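# Spread the towel flat on the table beside the basket

## Task

Lay the towel out smooth on the tabletop as a single layer. Its edges must stay at least one finger's width inside the table edge, at least two fingers' width away from the basket's rim, and more than a hand's width away from either arm's column. The basket has to finish upright with its entire base resting on the table, shifted no more than three fingers' width from its starting spot and turned only slightly. At the end, release everything and pull the grippers away; anything kept in place only by the robot does not count.

## Robot and tools

Robot. Two six-joint arms, left_arm and right_arm, each ending in a two-finger parallel gripper. Root links in the scene frame: left_arm at (-0.005, +0.227, 0) with quat_wxyz (+0.999, 0, 0, -0.053); right_arm at (+0.020, -0.297, 0) with quat_wxyz (+0.998, 0, 0, -0.067). Joint limits in rad, base to hand: waist -2.618 to 3.054, shoulder 0.000 to 3.142, elbow 0.000 to 3.142, wrist pitch -1.571 to 1.571, wrist yaw -1.571 to 1.571, wrist roll -2.094 to 2.094. An elbow never quite reaches straight.

Frame. A single scene frame serves both arms: origin on the tabletop midway between them, +x pointing out across the table, +z up, left_arm on the +y side. The arm names do not refer to image left or right. On a gripper, the fingers extend along its own +z and close along its own y. end_effector_position is the spot between the finger pads, under 1 cm back from the tips. Printed hand positions can be somewhat wrong, worse at long reach; joint friction can leave a hand up to about 31 mm short, so very small corrections may not move it.

Row layout (shared by execute_actions and move). One row is 16 plain numbers: left_arm x, y, z, qw, qx, qy, qz, opening, then right_arm in the same order. x, y, z are an absolute position in metres and the quaternion an absolute orientation (w first), both in the scene frame, i.e. a pose, not an offset. Opening ranges -1 (closed) to +1 (fully open, 0.087 m). Both arms must always be filled in. Optionally 12 more numbers, each 0 to 1, scale joint stiffness: left_arm's six joints then right_arm's six, in Joint positions order; they persist until changed. To keep an arm still, resend exactly the pose from the last result taken before it stopped moving, plus the opening it should keep; to keep an orientation, repeat your own quaternion rather than the drifting reported one.

execute_actions(actions). actions is a list of actions; an action is a list of at most 15 rows; each row lasts one control step of 1/30 s, and if fewer than 15 are given the final row repeats to fill the action. An empty list only reports state and images. Each control step the commanded pose is limited to within 70 mm and 16 degrees of the measured hand pose, and after an action the hand goes no further than that last clipped pose, so long paths need several actions. If any target lies over 0.6 m from its gripper along any of the gripper's current axes, that action is rejected for both arms; if the first action fails this test against the latest reported state, or any action is malformed, nothing runs at all.

move(target, speed, blocking). target is one row as above (absolute poses). Each hand follows a straight line to its pose, both finishing together, taking 0.5 to 10 s; anything longer is cut off at 10 s. Rotation takes the shorter direction. speed is the path top speed in m/s, 0.002 to 0.5, default 0.25; turning is capped at twice that in rad/s. There is no collision avoidance with objects or the other arm; hands lag, wander and may overshoot speed, notably near full extension. The opening is sent when the move begins. With blocking=false you get a result after 0.5 s; until a result shows the move finished, further rows or moves are refused, so call wait or stop. The result adds a move: line giving the ending (done, off_target, moving, held, fault) and limits hit: limits=paced means the pose was clipped, limits=held means a check blocked some steps and the arm may then jump faster. Each gripper's remaining distance to its pose is listed; an arm not named in the ending is done.

wait(seconds): 0 to 10; arms keep their last command, a running move continues and the wait ends early when it finishes. stop(): brakes a running move, needing room to decelerate; fingers keep moving. zoom_image(camera, region): camera is cam_head_left, cam_head_right, cam_high, cam_left_wrist or cam_right_wrist (all 504x504); region is [x0, y0, x1, y1] in pixels from the top-left, no larger than 504 by 504. read_manual(section): only "licences", no motion. finished_scene(scene): pass the current scene number once the goal is met and stable; it cannot be reversed.

Results. The state line lists each gripper's end_effector_position and end_effector_quat_wxyz. Hand target lines show where the controller is heading. Action calls also list positions at some steps, with HELD plus an arm label where that arm's row was held back. A pose unreachable line means the clearance check altered or blocked that arm's command. grip_measured is the finger opening on the command scale; the last Joint positions value is the opening in metres; each gripper reads up to about 1 mm off. Joint torques are raw drive outputs with offsets and noise. MOTOR HOT appears from 75 °C; at 90 °C that arm halts for 10 s, and at 100 °C it goes limp and falls; these are OVER-TEMPERATURE FAULT lines. Holding loads heats motors.

Gripping and care. To hold something, command an opening below grip_measured: about 0.02 below for a firm hold, less for a gentle one; pads push about 20 N each, more if closed quickly. Held items may occasionally get tugged. Faster contact and targets set deeper past a contact press harder. Never let the arms collide or press each other, never knock or drop anything off the table, and avoid slams or hard shoves. The simulation runs while you compose replies, with the robot holding its last command.

Each tool is called by a JSON object that holds its "fn" and its "kwargs".

## Session

{"fn": "execute_actions", "kwargs": {"actions": []}}

Scene clock: 0.00 s.
left_arm: end_effector_position=(+0.5215, +0.4077, +0.1532) grip_measured=+1.000 end_effector_quat_wxyz=(-0.597, +0.655, -0.403, +0.227) | right_arm: end_effector_position=(+0.4393, -0.0236, +0.2199) grip_measured=+1.000 end_effector_quat_wxyz=(-0.189, +0.550, +0.735, +0.348)
Joint positions: left_arm=[ 0.394  1.918  1.02   0.701 -0.361 -1.452  0.087] | right_arm=[ 0.414  2.098  2.013 -1.076 -0.725  1.721  0.087]
Joint velocities: left_arm=[ 0.002 -0.007 -0.002 -0.007  0.007 -0.022  0.   ] | right_arm=[ 0.012 -0.002 -0.022  0.007 -0.066 -0.037  0.   ]
Joint torques (N m, as the arm reports them, + toward a larger angle): no reading
Motor temperatures (°C, as the motors report them): left_arm=[21 21 22 24 23 24] | right_arm=[23 24 23 22 22 22]
Hand target (left_arm): +0.522, +0.408, +0.153; -0.597, +0.655, -0.403, +0.227
Hand target (right_arm): +0.439, -0.024, +0.220; -0.189, +0.550, +0.735, +0.348
Joint stiffness scale: left_arm=[1. 1. 1. 1. 1. 1.] | right_arm=[1. 1. 1. 1. 1. 1.]

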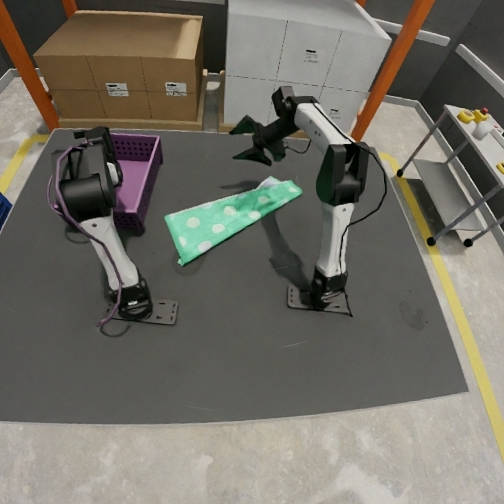

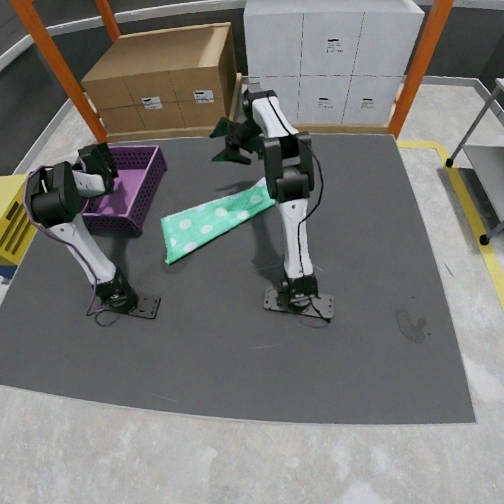

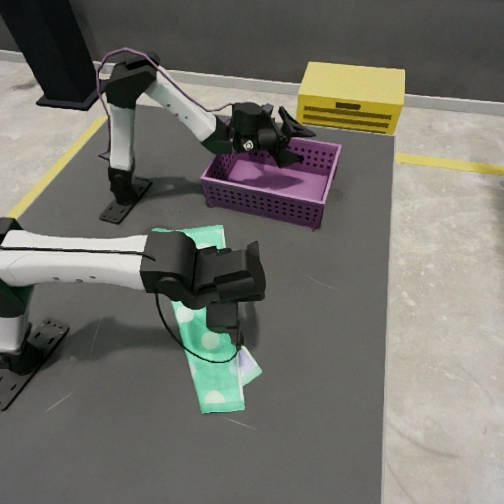

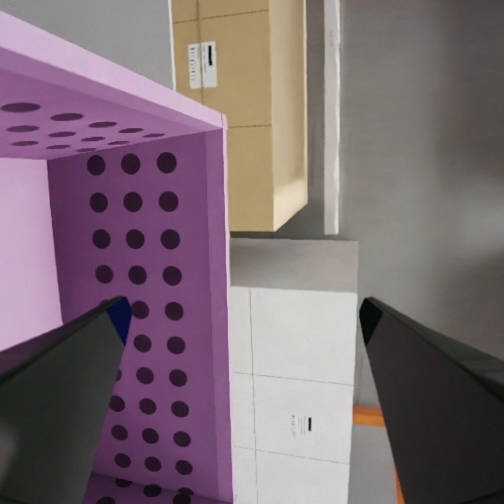

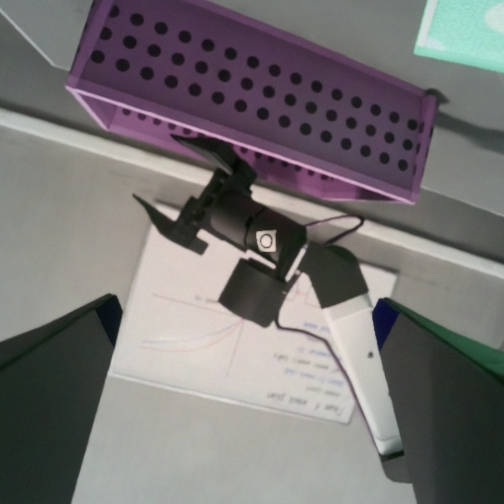

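{"fn": "move", "kwargs": {"target": [0.42,0.40,0.30,-0.597,0.655,-0.403,0.227,1,0.35,-0.15,0.28,0,0.3,0.95,0,1]}}

{"fn": "move", "kwargs": {"target": [0.18,0.30,0.25,0,0,1,0,1,0.2,-0.38,0.25,0,0,1,0,1]}}

Scene clock: 13.77 s.
left_arm: end_effector_position=(+0.4250, +0.3994, +0.2904) grip_measured=+1.000 end_effector_quat_wxyz=(-0.593, +0.658, -0.406, +0.225) | right_arm: end_effector_position=(+0.3580, -0.1523, +0.2788) grip_measured=+1.000 end_effector_quat_wxyz=(+0.142, +0.319, +0.926, +0.142)
Joint positions: left_arm=[ 0.463  1.36   1.025  0.128 -0.292 -1.441  0.087] | right_arm=[ 0.414  1.823  2.202 -1.55  -0.068  0.956  0.087]
Joint velocities: left_arm=[-0.002 -0.012 -0.002 -0.022 -0.022 -0.022  0.   ] | right_arm=[-0.002  0.002 -0.012  0.022  0.007  0.022  0.   ]
Joint torques (N m, as the arm reports them, + toward a larger angle): left_arm=[ 0.79 -7.04  8.4   1.9   0.04  0.16] | right_arm=[ 1.01 -8.87  4.87  0.8   0.04 -0.08]
Motor temperatures (°C, as the motors report them): left_arm=[21 26 24 28 23 24] | right_arm=[23 29 25 23 22 22]
Hand target (left_arm): +0.423, +0.402, +0.301; -0.597, +0.655, -0.403, +0.227
Hand target (right_arm): +0.352, -0.153, +0.280; +0.142, +0.312, +0.929, +0.137
Off the commanded pose (left_arm): 0.011 m, 1 deg.
Off the commanded pose (right_arm): 0.008 m, 23 deg; orientation clipped at the last step of the last action.
Joint stiffness scale: left_arm=[1. 1. 1. 1. 1. 1.] | right_arm=[1. 1. 1. 1. 1. 1.]
joint sent to its limit (right arm) — the command would take joint 4 (wrist pitch) past its lower limit, so that joint was sent only as far as its limit.
move: off_target (left_arm, right_arm); limits=paced

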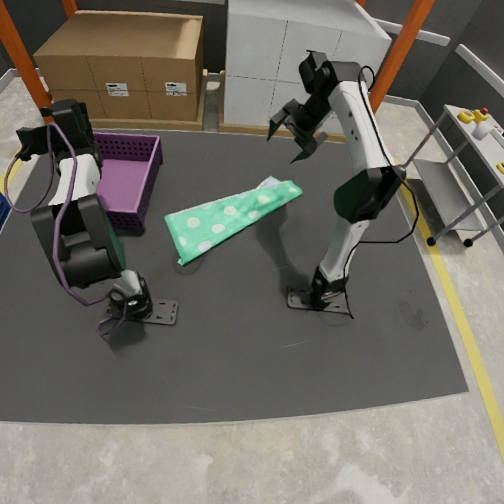

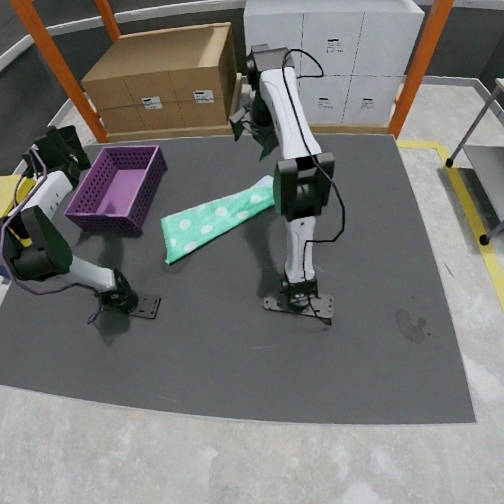

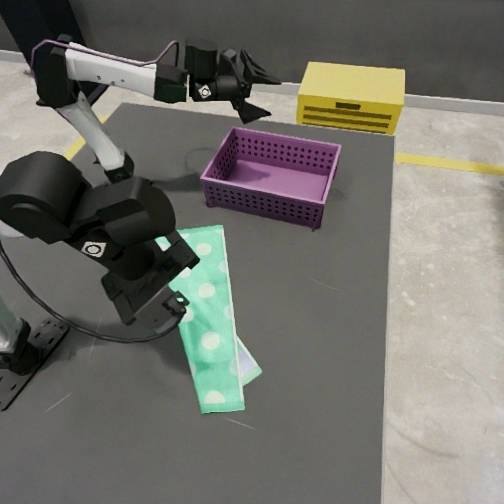

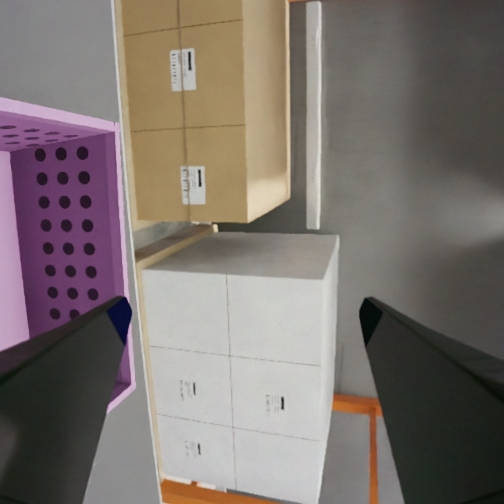

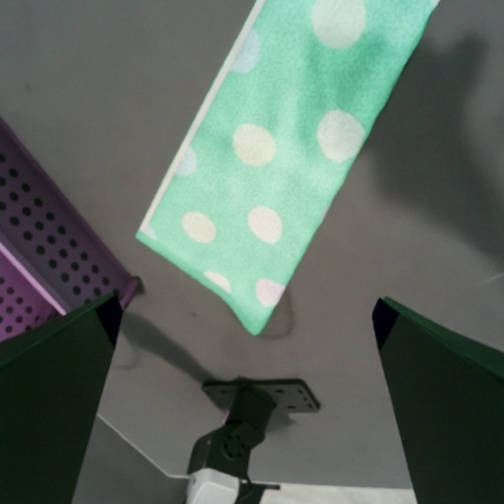

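Scene clock: 19.00 s.
left_arm: end_effector_position=(+0.1890, +0.3046, +0.2555) grip_measured=+1.000 end_effector_quat_wxyz=(+0.167, -0.007, +0.984, +0.060) | right_arm: end_effector_position=(+0.2083, -0.3820, +0.2487) grip_measured=+1.000 end_effector_quat_wxyz=(+0.147, +0.004, +0.987, -0.061)
Joint positions: left_arm=[ 0.414  1.289  1.618 -1.544 -0.016  0.297  0.087] | right_arm=[-0.207  1.299  1.6   -1.552  0.018 -0.337  0.087]
Joint velocities: left_arm=[-0.007 -0.002 -0.002 -0.007 -0.095  0.037  0.   ] | right_arm=[-0.007 -0.012 -0.007  0.11  -0.022  0.007  0.   ]
Joint torques (N m, as the arm reports them, + toward a larger angle): left_arm=[-1.06 -4.54  3.83  0.95 -0.07  0.11] | right_arm=[ 0.32 -4.63  4.39  0.73  0.04 -0.06]
Motor temperatures (°C, as the motors report them): left_arm=[21 26 25 28 23 24] | right_arm=[23 29 25 23 22 22]
Hand target (left_arm): +0.182, +0.303, +0.251; +0.155, +0.000, +0.986, +0.063
Hand target (right_arm): +0.202, -0.382, +0.247; +0.142, +0.000, +0.988, -0.065
Off the commanded pose (left_arm): 0.012 m, 20 deg; orientation clipped at the last step of the last action.
Off the commanded pose (right_arm): 0.009 m, 18 deg; orientation clipped at the last step of the last action.
Joint stiffness scale: left_arm=[1. 1. 1. 1. 1. 1.] | right_arm=[1. 1. 1. 1. 1. 1.]
joint sent to its limit (left arm) — the command would take joint 4 (wrist pitch) past its lower limit, so that joint was sent only as far as its limit.
joint sent to its limit (right arm) — the command would take joint 4 (wrist pitch) past its lower limit, so that joint was sent only as far as its limit.
move: off_target (left_arm, right_arm); limits=paced

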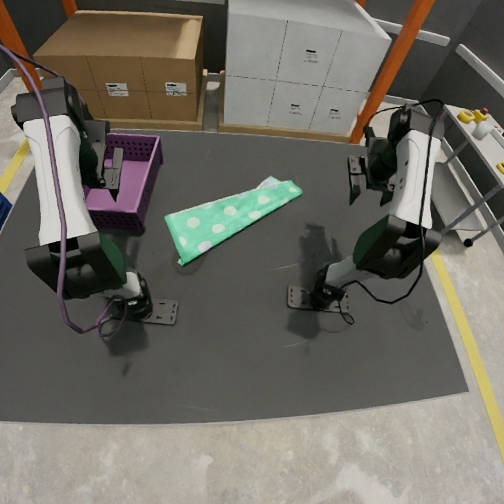

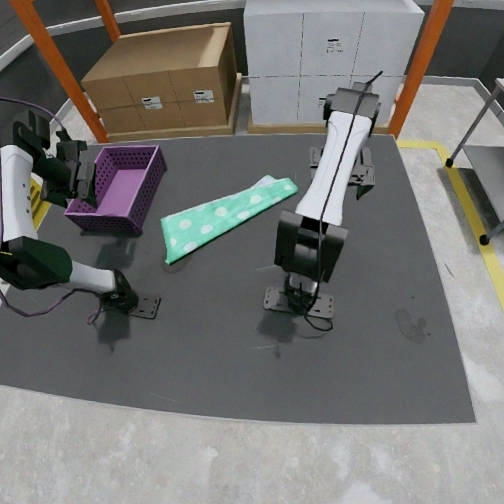

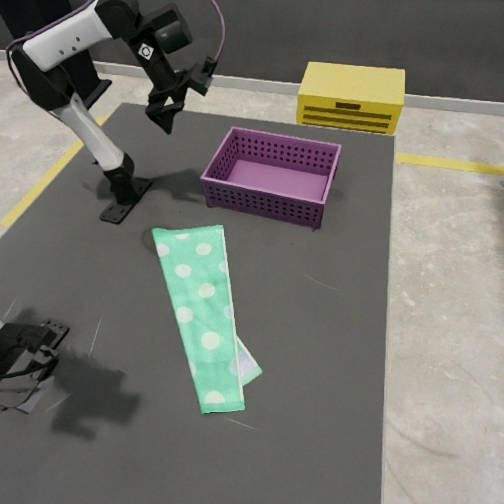

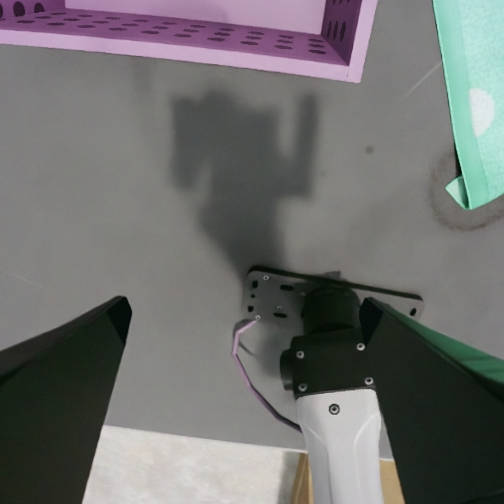

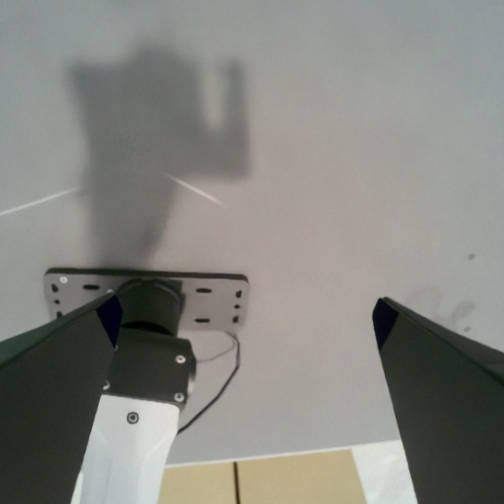

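{"fn": "zoom_image", "kwargs": {"camera": "cam_high", "region": [110,200,330,420]}}

{"fn": "zoom_image", "kwargs": {"camera": "cam_head_left", "region": [150,150,320,280]}}

Region (110, 200, 330, 420) of cam_high's 504x504 image, scaled by 2.291, with more detail than that image has.

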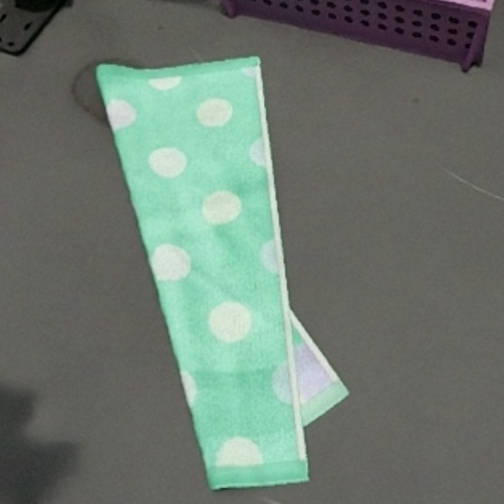

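Region (150, 150, 320, 280) of cam_head_left's 504x504 image, scaled by 2.965, with more detail than that image has; it fills the top 385 rows of this view, and the rest is white.

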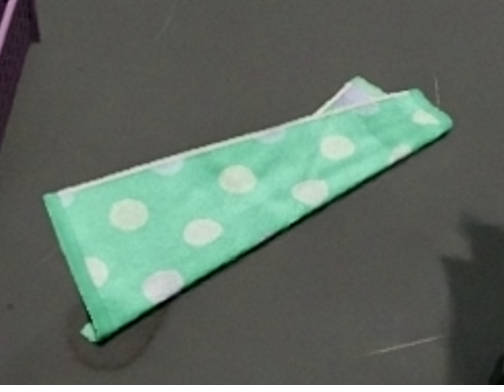

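{"fn": "move", "kwargs": {"target": [0.27,0.15,0.12,0,0,1,0,0.3,0.39,-0.22,0.12,0,0,1,0,0.3]}}

Scene clock: 42.07 s.
left_arm: end_effector_position=(+0.2603, +0.1531, +0.1149) grip_measured=+0.300 end_effector_quat_wxyz=(-0.009, +0.002, +1.000, +0.010) | right_arm: end_effector_position=(+0.3899, -0.2204, +0.1155) grip_measured=+0.300 end_effector_quat_wxyz=(+0.001, -0.005, +1.000, +0.000)
Joint positions: left_arm=[-0.14   1.758  1.481 -1.315 -0.016 -0.242  0.057] | right_arm=[ 0.32   2.167  2.059 -1.46  -0.     0.174  0.057]
Joint velocities: left_arm=[-0.002 -0.002 -0.017  0.037  0.066 -0.081 -0.   ] | right_arm=[ 0.007  0.012 -0.012 -0.007 -0.095  0.007  0.   ]
Joint torques (N m, as the arm reports them, + toward a larger angle): left_arm=[-0.89 -8.28  7.11  0.36  0.11  0.02] | right_arm=[  0.48 -11.16   7.65   0.2   -0.07   0.08]
Motor temperatures (°C, as the motors report them): left_arm=[21 25 25 27 23 24] | right_arm=[23 29 26 23 22 22]
Hand target (left_arm): +0.267, +0.147, +0.118; +0.003, +0.002, +1.000, +0.003
Hand target (right_arm): +0.390, -0.218, +0.122; +0.005, -0.003, +1.000, +0.004
Off the commanded pose (left_arm): 0.011 m, 2 deg.
Off the commanded pose (right_arm): 0.004 m, 1 deg.
Joint stiffness scale: left_arm=[1. 1. 1. 1. 1. 1.] | right_arm=[1. 1. 1. 1. 1. 1.]
move: off_target (left_arm)

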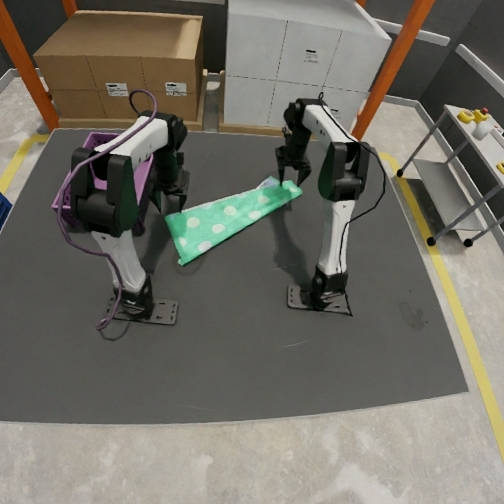

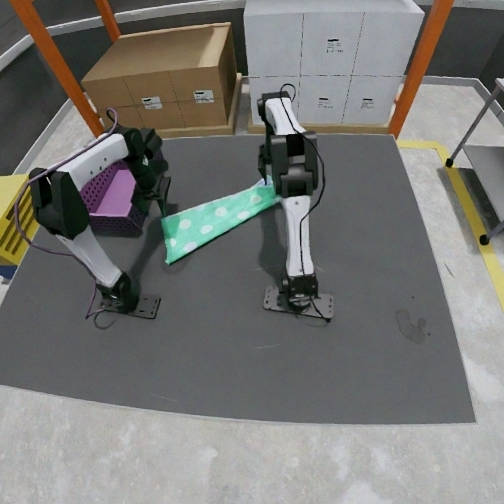

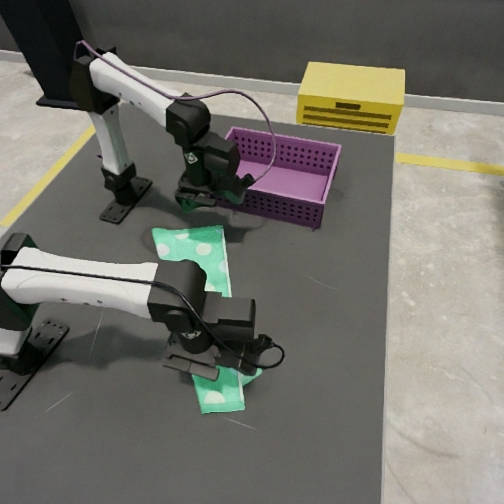

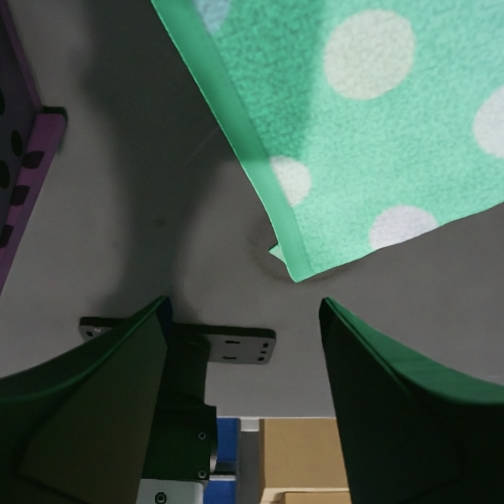

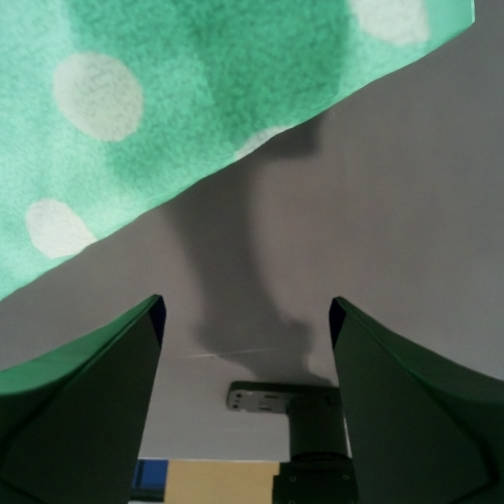

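{"fn": "move", "kwargs": {"target": [0.33,0.16,0.17,0,0,1,0,0.3,0.47,-0.29,0.13,0,0,1,0,0.3]}}

Scene clock: 55.57 s.
left_arm: end_effector_position=(+0.3297, +0.1583, +0.1702) grip_measured=+0.300 end_effector_quat_wxyz=(+0.028, +0.000, +1.000, -0.002) | right_arm: end_effector_position=(+0.4705, -0.2915, +0.1297) grip_measured=+0.300 end_effector_quat_wxyz=(+0.082, +0.009, +0.997, +0.002)
Joint positions: left_arm=[-0.078  1.98   2.005 -1.539 -0.007 -0.183  0.057] | right_arm=[ 0.144  2.412  2.551 -1.545 -0.     0.028  0.057]
Joint velocities: left_arm=[ 0.007 -0.007  0.007  0.051  0.022  0.051 -0.001] | right_arm=[-0.017 -0.022 -0.007 -0.051 -0.022  0.007 -0.002]
Joint torques (N m, as the arm reports them, + toward a larger angle): left_arm=[ 0.48 -9.1   7.1   0.27  0.15  0.11] | right_arm=[  0.91 -11.72   7.44   0.44  -0.02  -0.07]
Motor temperatures (°C, as the motors report them): left_arm=[21 27 28 26 23 24] | right_arm=[23 32 27 23 22 22]
Hand target (left_arm): +0.331, +0.159, +0.169; +0.021, -0.001, +1.000, -0.004
Hand target (right_arm): +0.470, -0.289, +0.131; +0.081, +0.002, +0.997, +0.001
Off the commanded pose (left_arm): 0.002 m, 3 deg.
Off the commanded pose (right_arm): 0.002 m, 9 deg.
Joint stiffness scale: left_arm=[1. 1. 1. 1. 1. 1.] | right_arm=[1. 1. 1. 1. 1. 1.]
joint sent to its limit (left arm) — the command would take joint 4 (wrist pitch) past its lower limit, so that joint was sent only as far as its limit.
joint sent to its limit (right arm) — the command would take joint 4 (wrist pitch) past its lower limit, so that joint was sent only as far as its limit.
move: off_target (left_arm, right_arm)

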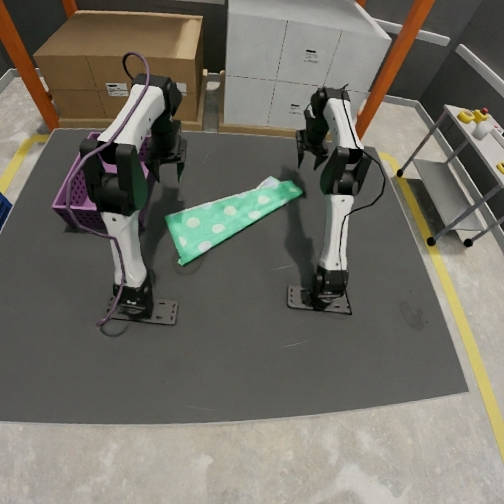

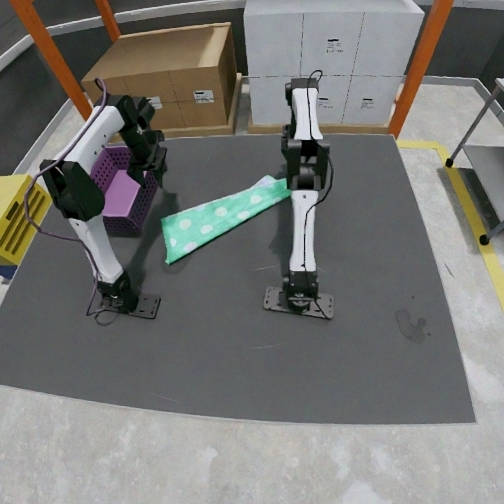

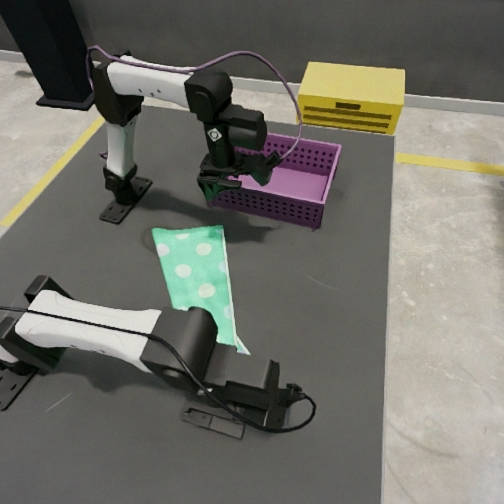

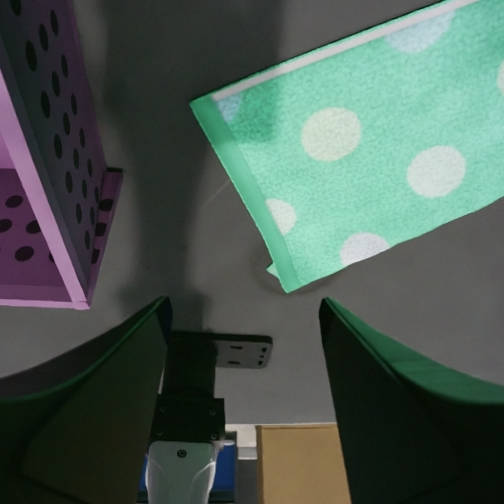

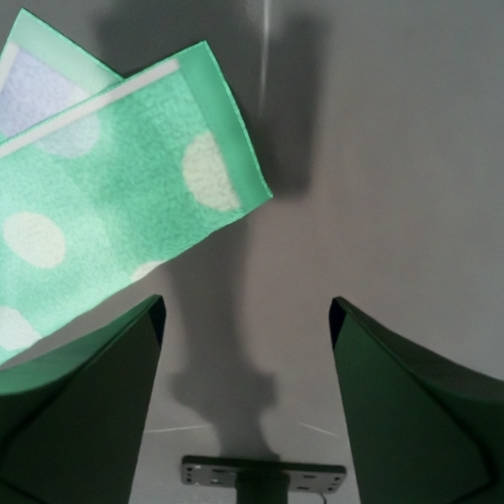

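{"fn": "move", "kwargs": {"target": [0.315,0.18,0.04,0,0.216,0.976,0,0,0.51,-0.27,0.04,0.1,-0.2,0.97,0.02,0], "speed": 0.15}}

Scene clock: 75.03 s.
left_arm: end_effector_position=(+0.3171, +0.1789, +0.0464) grip_measured=+0.000 end_effector_quat_wxyz=(+0.007, +0.216, +0.976, +0.004) | right_arm: end_effector_position=(+0.5097, -0.2736, +0.0449) grip_measured=+0.000 end_effector_quat_wxyz=(+0.100, -0.193, +0.976, +0.017)
Joint positions: left_arm=[-0.078  1.95   1.461 -1.067 -0.007  0.252  0.044] | right_arm=[ 0.188  2.492  2.35  -1.235 -0.063 -0.332  0.044]
Joint velocities: left_arm=[-0.012 -0.027 -0.002  0.007 -0.007 -0.081  0.001] | right_arm=[ 0.007 -0.002  0.002 -0.007 -0.007  0.037 -0.001]
Joint torques (N m, as the arm reports them, + toward a larger angle): left_arm=[  0.34 -10.28   4.13   0.4    0.16   0.12] | right_arm=[  0.76 -13.32   5.17   0.75  -0.14  -0.11]
Motor temperatures (°C, as the motors report them): left_arm=[21 29 29 26 23 24] | right_arm=[23 37 29 23 22 22]
Hand target (left_arm): +0.312, +0.181, +0.041; -0.000, +0.216, +0.976, +0.000
Hand target (right_arm): +0.510, -0.269, +0.041; +0.101, -0.201, +0.974, +0.020
Off the commanded pose (left_arm): 0.007 m, 1 deg.
Off the commanded pose (right_arm): 0.006 m, 1 deg.
Joint stiffness scale: left_arm=[1. 1. 1. 1. 1. 1.] | right_arm=[1. 1. 1. 1. 1. 1.]
move: done

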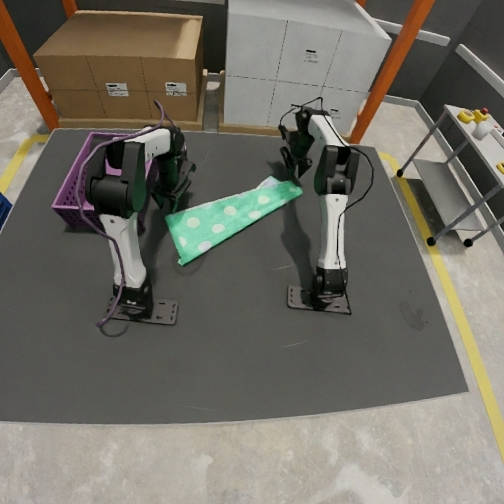

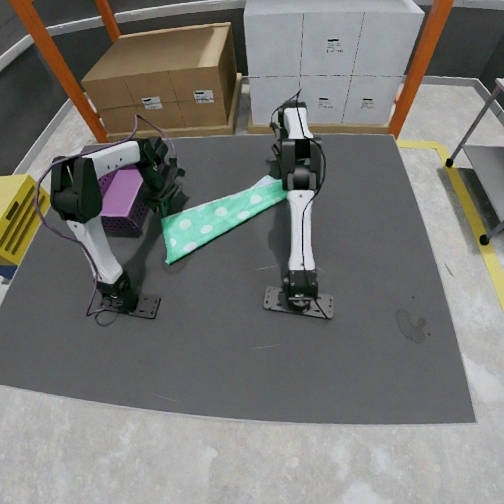

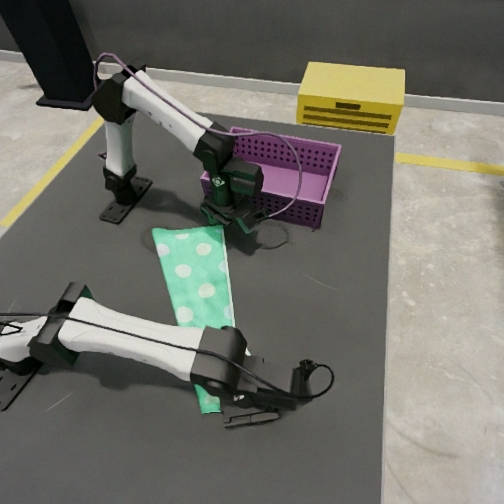

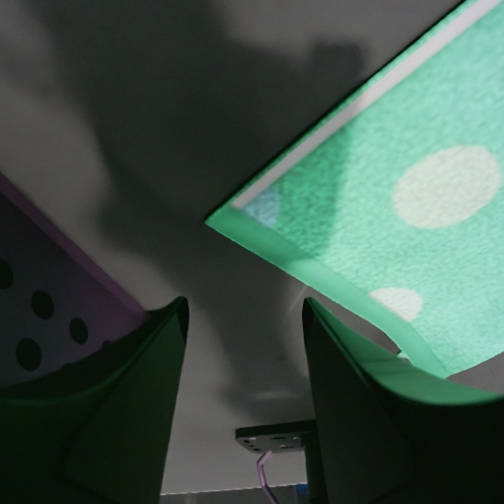

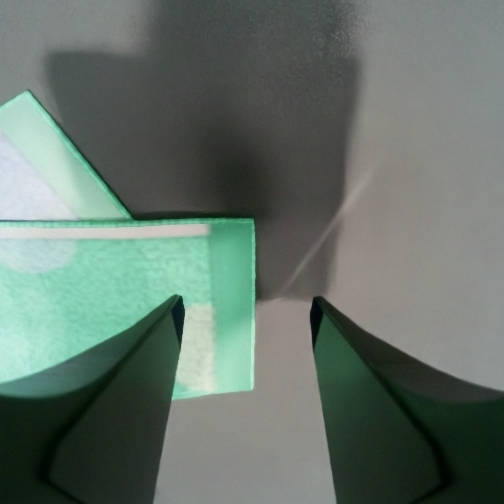

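{"fn": "move", "kwargs": {"target": [0.318,0.187,0.0,0,0.216,0.976,0,0,0.503,-0.274,0.0,0.1,-0.2,0.97,0.02,0], "speed": 0.05}}

Scene clock: 83.37 s.
left_arm: end_effector_position=(+0.3237, +0.1837, +0.0108) grip_measured=+0.000 end_effector_quat_wxyz=(+0.014, +0.218, +0.976, +0.004) | right_arm: end_effector_position=(+0.5016, -0.2737, +0.0166) grip_measured=+0.000 end_effector_quat_wxyz=(+0.101, -0.198, +0.975, +0.019)
Joint positions: left_arm=[-0.063  1.999  1.384 -0.927 -0.007  0.272  0.044] | right_arm=[ 0.188  2.435  2.134 -1.075 -0.066 -0.342  0.044]
Joint velocities: left_arm=[-0.007 -0.002 -0.007  0.007 -0.066 -0.007 -0.001] | right_arm=[-0.017 -0.002  0.012 -0.007 -0.051  0.022 -0.001]
Joint torques (N m, as the arm reports them, + toward a larger angle): left_arm=[ 0.71 -9.42  4.1   0.43  0.17  0.11] | right_arm=[  0.35 -11.7    3.72   0.99  -0.11  -0.07]
Motor temperatures (°C, as the motors report them): left_arm=[21 31 29 26 23 24] | right_arm=[23 40 28 23 22 22]
Hand target (left_arm): +0.317, +0.187, +0.001; -0.000, +0.216, +0.976, -0.000
Hand target (right_arm): +0.502, -0.274, +0.000; +0.100, -0.201, +0.974, +0.020
Off the commanded pose (left_arm): 0.013 m, 2 deg.
Off the commanded pose (right_arm): 0.017 m, 0 deg.
Joint stiffness scale: left_arm=[1. 1. 1. 1. 1. 1.] | right_arm=[1. 1. 1. 1. 1. 1.]
move: off_target (left_arm, right_arm)

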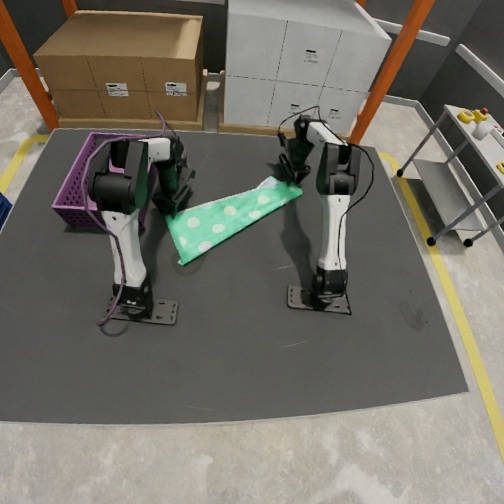

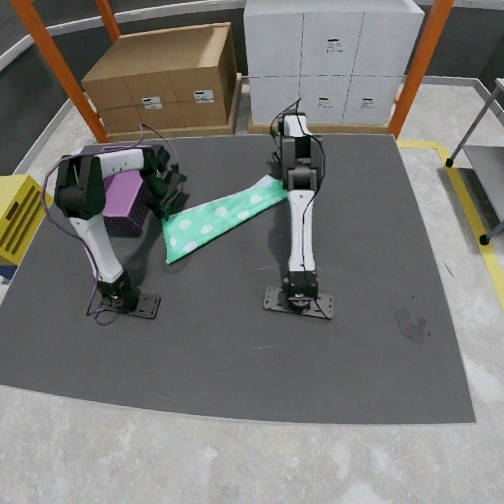

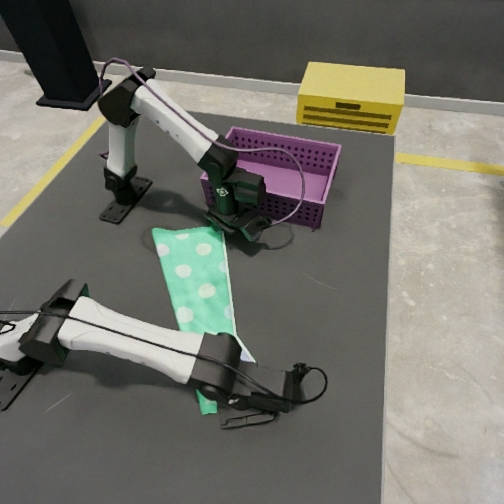

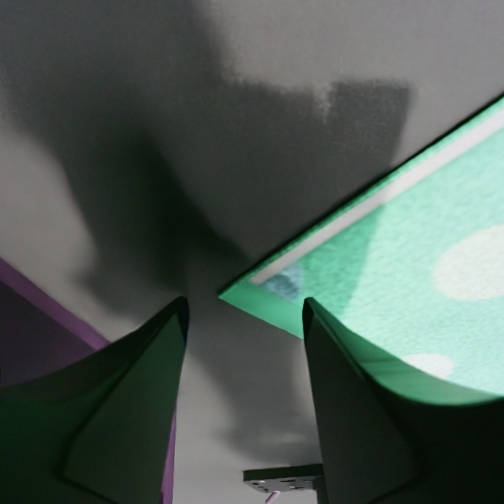

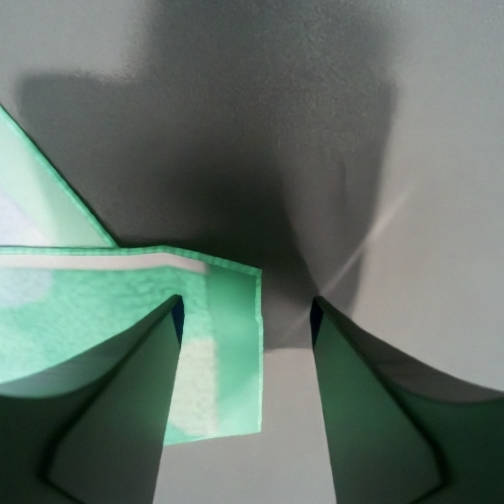

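Press a bit more and close slowly.

{"fn": "execute_actions", "kwargs": {"actions": [[[0.318,0.187,-0.012,0,0.216,0.976,0,0,0.503,-0.274,-0.01,0.1,-0.2,0.97,0.02,0]],[[0.318,0.187,-0.012,0,0.216,0.976,0,-0.4,0.503,-0.274,-0.01,0.1,-0.2,0.97,0.02,-0.4]],[[0.318,0.187,-0.012,0,0.216,0.976,0,-0.75,0.503,-0.274,-0.01,0.1,-0.2,0.97,0.02,-0.75]],[[0.318,0.187,-0.012,0,0.216,0.976,0,-1,0.503,-0.274,-0.01,0.1,-0.2,0.97,0.02,-1]]]}}

{"fn": "move", "kwargs": {"target": [0.31,0.175,0.07,0,0.216,0.976,0,-1,0.49,-0.27,0.07,0.1,-0.2,0.97,0.02,-1], "speed": 0.1}}

Scene clock: 93.53 s.
left_arm: end_effector_position=(+0.3199, +0.1734, +0.0041) grip_measured=-0.937 end_effector_quat_wxyz=(+0.012, +0.217, +0.976, -0.025) | right_arm: end_effector_position=(+0.4974, -0.2605, +0.0158) grip_measured=-0.947 end_effector_quat_wxyz=(+0.102, -0.202, +0.973, +0.044)
Joint positions: left_arm=[-0.064  2.008  1.369 -0.911  0.051  0.267  0.003] | right_arm=[ 0.198  2.424  2.11  -1.067 -0.115 -0.335  0.002]
Joint velocities: left_arm=[ 0.007 -0.007 -0.007 -0.007  0.051 -0.037 -0.   ] | right_arm=[ 0.007 -0.007  0.017  0.007 -0.051 -0.081  0.   ]
Joint torques (N m, as the arm reports them, + toward a larger angle): left_arm=[ 0.62 -8.62  3.71  0.67 -0.49  0.16] | right_arm=[ -0.43 -10.22   3.6    1.17   0.37  -0.15]
Motor temperatures (°C, as the motors report them): left_arm=[21 31 29 26 23 24] | right_arm=[23 41 28 24 22 22]
Hand target (left_arm): +0.317, +0.187, -0.011; -0.001, +0.216, +0.976, -0.000
Hand target (right_arm): +0.502, -0.274, -0.009; +0.098, -0.201, +0.974, +0.021
Off the commanded pose (left_arm): 0.021 m, 3 deg.
Off the commanded pose (right_arm): 0.030 m, 3 deg.
Joint stiffness scale: left_arm=[1. 1. 1. 1. 1. 1.] | right_arm=[1. 1. 1. 1. 1. 1.]
Step readings (end_effector_position; steps 1 to 15: 1st action; 16 to 30: 2nd action; 31 to 45: 3rd action; 46 to 60: 4th action):
0: left_arm (+0.3241, +0.1836, +0.0108) | right_arm (+0.5016, -0.2737, +0.0166)
1: left_arm (+0.3243, +0.1836, +0.0097) | right_arm (+0.5016, -0.2737, +0.0159)
2: left_arm (+0.3247, +0.1835, +0.0081) | right_arm (+0.5015, -0.2737, +0.0157)
4: left_arm (+0.3239, +0.1836, +0.0044) | right_arm (+0.5014, -0.2737, +0.0159)
8: left_arm (+0.3241, +0.1835, +0.0042) | right_arm (+0.5016, -0.2736, +0.0159)
15: left_arm (+0.3241, +0.1835, +0.0042) | right_arm (+0.5016, -0.2736, +0.0158)
16: left_arm (+0.3237, +0.1824, +0.0041) | right_arm (+0.5015, -0.2726, +0.0158)
17: left_arm (+0.3226, +0.1799, +0.0041) | right_arm (+0.5008, -0.2700, +0.0158)
19: left_arm (+0.3221, +0.1783, +0.0041) | right_arm (+0.5003, -0.2683, +0.0158)
23: left_arm (+0.3220, +0.1781, +0.0040) | right_arm (+0.5002, -0.2681, +0.0158)
30: left_arm (+0.3220, +0.1781, +0.0040) | right_arm (+0.5002, -0.2680, +0.0158)
31: left_arm (+0.3217, +0.1775, +0.0041) | right_arm (+0.5000, -0.2673, +0.0158)
32: left_arm (+0.3212, +0.1762, +0.0041) | right_arm (+0.4994, -0.2649, +0.0158)
34: left_arm (+0.3207, +0.1750, +0.0041) | right_arm (+0.4986, -0.2627, +0.0158)
38: left_arm (+0.3207, +0.1748, +0.0041) | right_arm (+0.4985, -0.2626, +0.0158)
45: left_arm (+0.3207, +0.1748, +0.0041) | right_arm (+0.4985, -0.2626, +0.0158)
46: left_arm (+0.3204, +0.1744, +0.0041) | right_arm (+0.4982, -0.2616, +0.0158)
47: left_arm (+0.3199, +0.1735, +0.0041) | right_arm (+0.4974, -0.2604, +0.0158)
49: left_arm (+0.3199, +0.1734, +0.0041) | right_arm (+0.4974, -0.2605, +0.0158)
53: left_arm (+0.3199, +0.1734, +0.0041) | right_arm (+0.4974, -0.2605, +0.0158)
60: end_effector_position above

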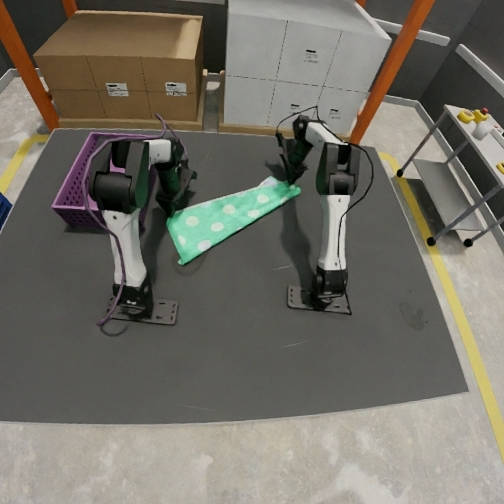

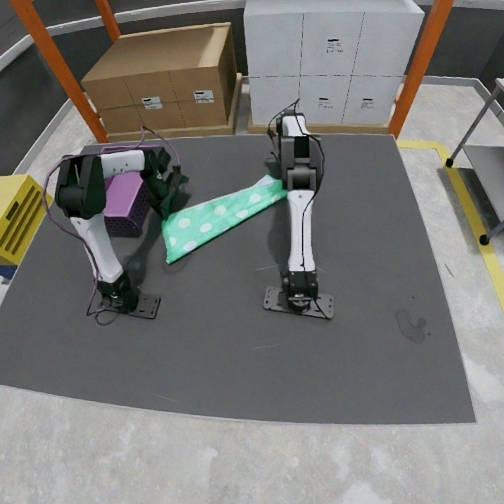

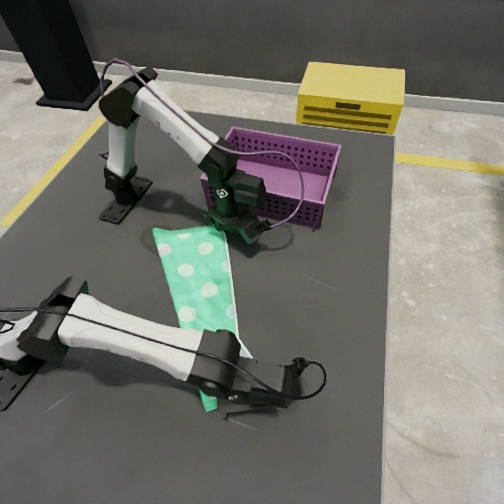

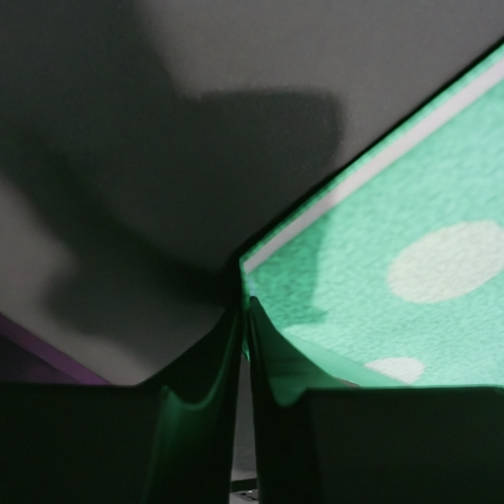

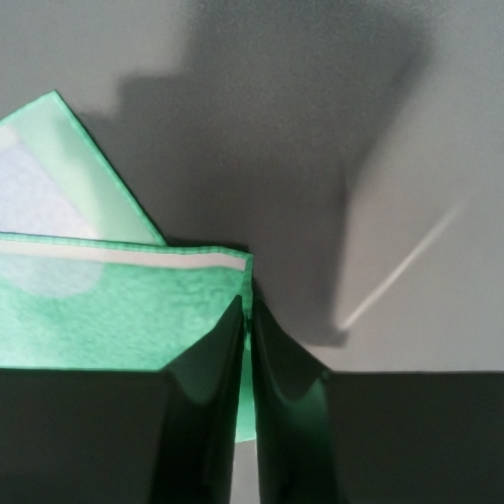

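Scene clock: 94.77 s.
left_arm: end_effector_position=(+0.3127, +0.1721, +0.0614) grip_measured=-0.938 end_effector_quat_wxyz=(+0.003, +0.214, +0.977, -0.013) | right_arm: end_effector_position=(+0.4854, -0.2652, +0.0570) grip_measured=-0.950 end_effector_quat_wxyz=(+0.088, -0.200, +0.975, +0.034)
Joint positions: left_arm=[-0.082  1.936  1.501 -1.131  0.027  0.244  0.003] | right_arm=[ 0.198  2.39   2.215 -1.23  -0.092 -0.335  0.002]
Joint velocities: left_arm=[ 0.012 -0.017 -0.002 -0.022 -0.066 -0.022  0.   ] | right_arm=[ 0.007  0.007  0.007 -0.095 -0.051 -0.051 -0.   ]
Joint torques (N m, as the arm reports them, + toward a larger angle): left_arm=[ -0.73 -11.07   7.2   -0.02  -0.24   0.08] | right_arm=[  0.22 -13.96   8.03   0.52   0.14  -0.05]
Motor temperatures (°C, as the motors report them): left_arm=[21 32 29 26 23 24] | right_arm=[23 41 28 24 22 22]
Hand target (left_arm): +0.311, +0.175, +0.070; +0.001, +0.216, +0.976, -0.000
Hand target (right_arm): +0.490, -0.270, +0.070; +0.101, -0.201, +0.974, +0.020
Off the commanded pose (left_arm): 0.009 m, 2 deg.
Off the commanded pose (right_arm): 0.015 m, 2 deg.
Joint stiffness scale: left_arm=[1. 1. 1. 1. 1. 1.] | right_arm=[1. 1. 1. 1. 1. 1.]
move: off_target (right_arm)

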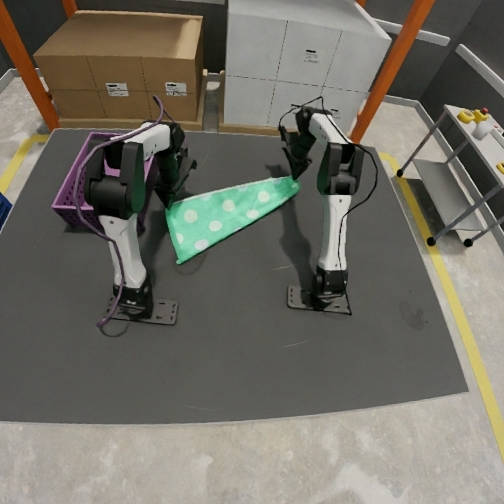

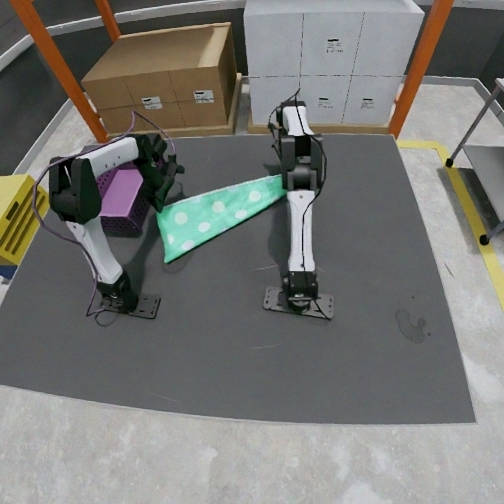

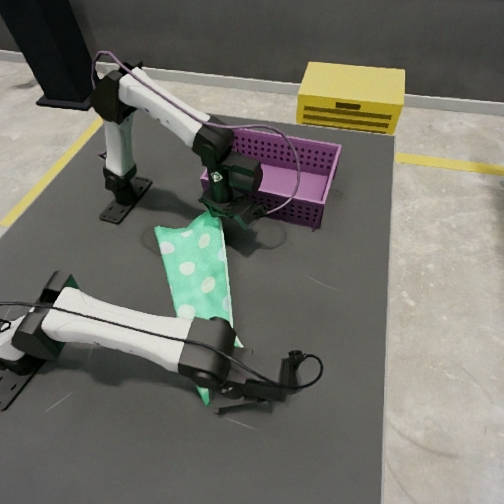

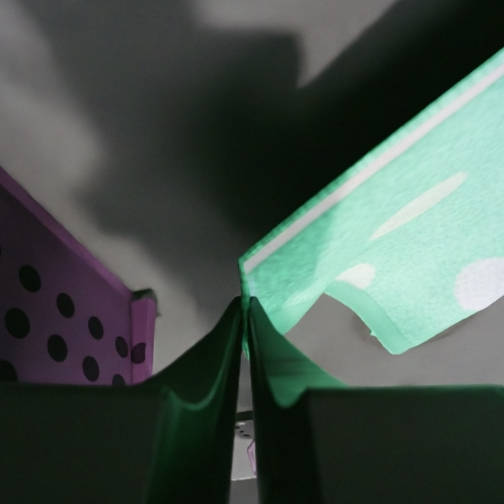

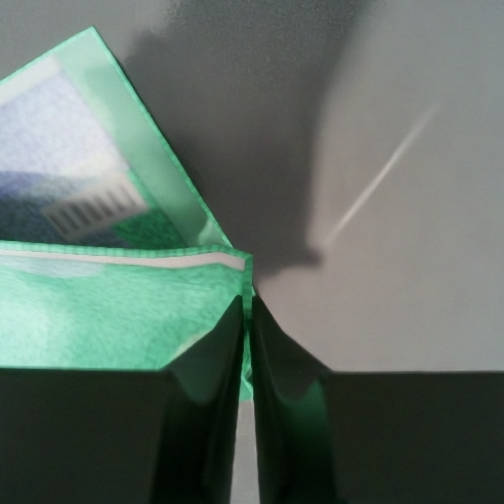

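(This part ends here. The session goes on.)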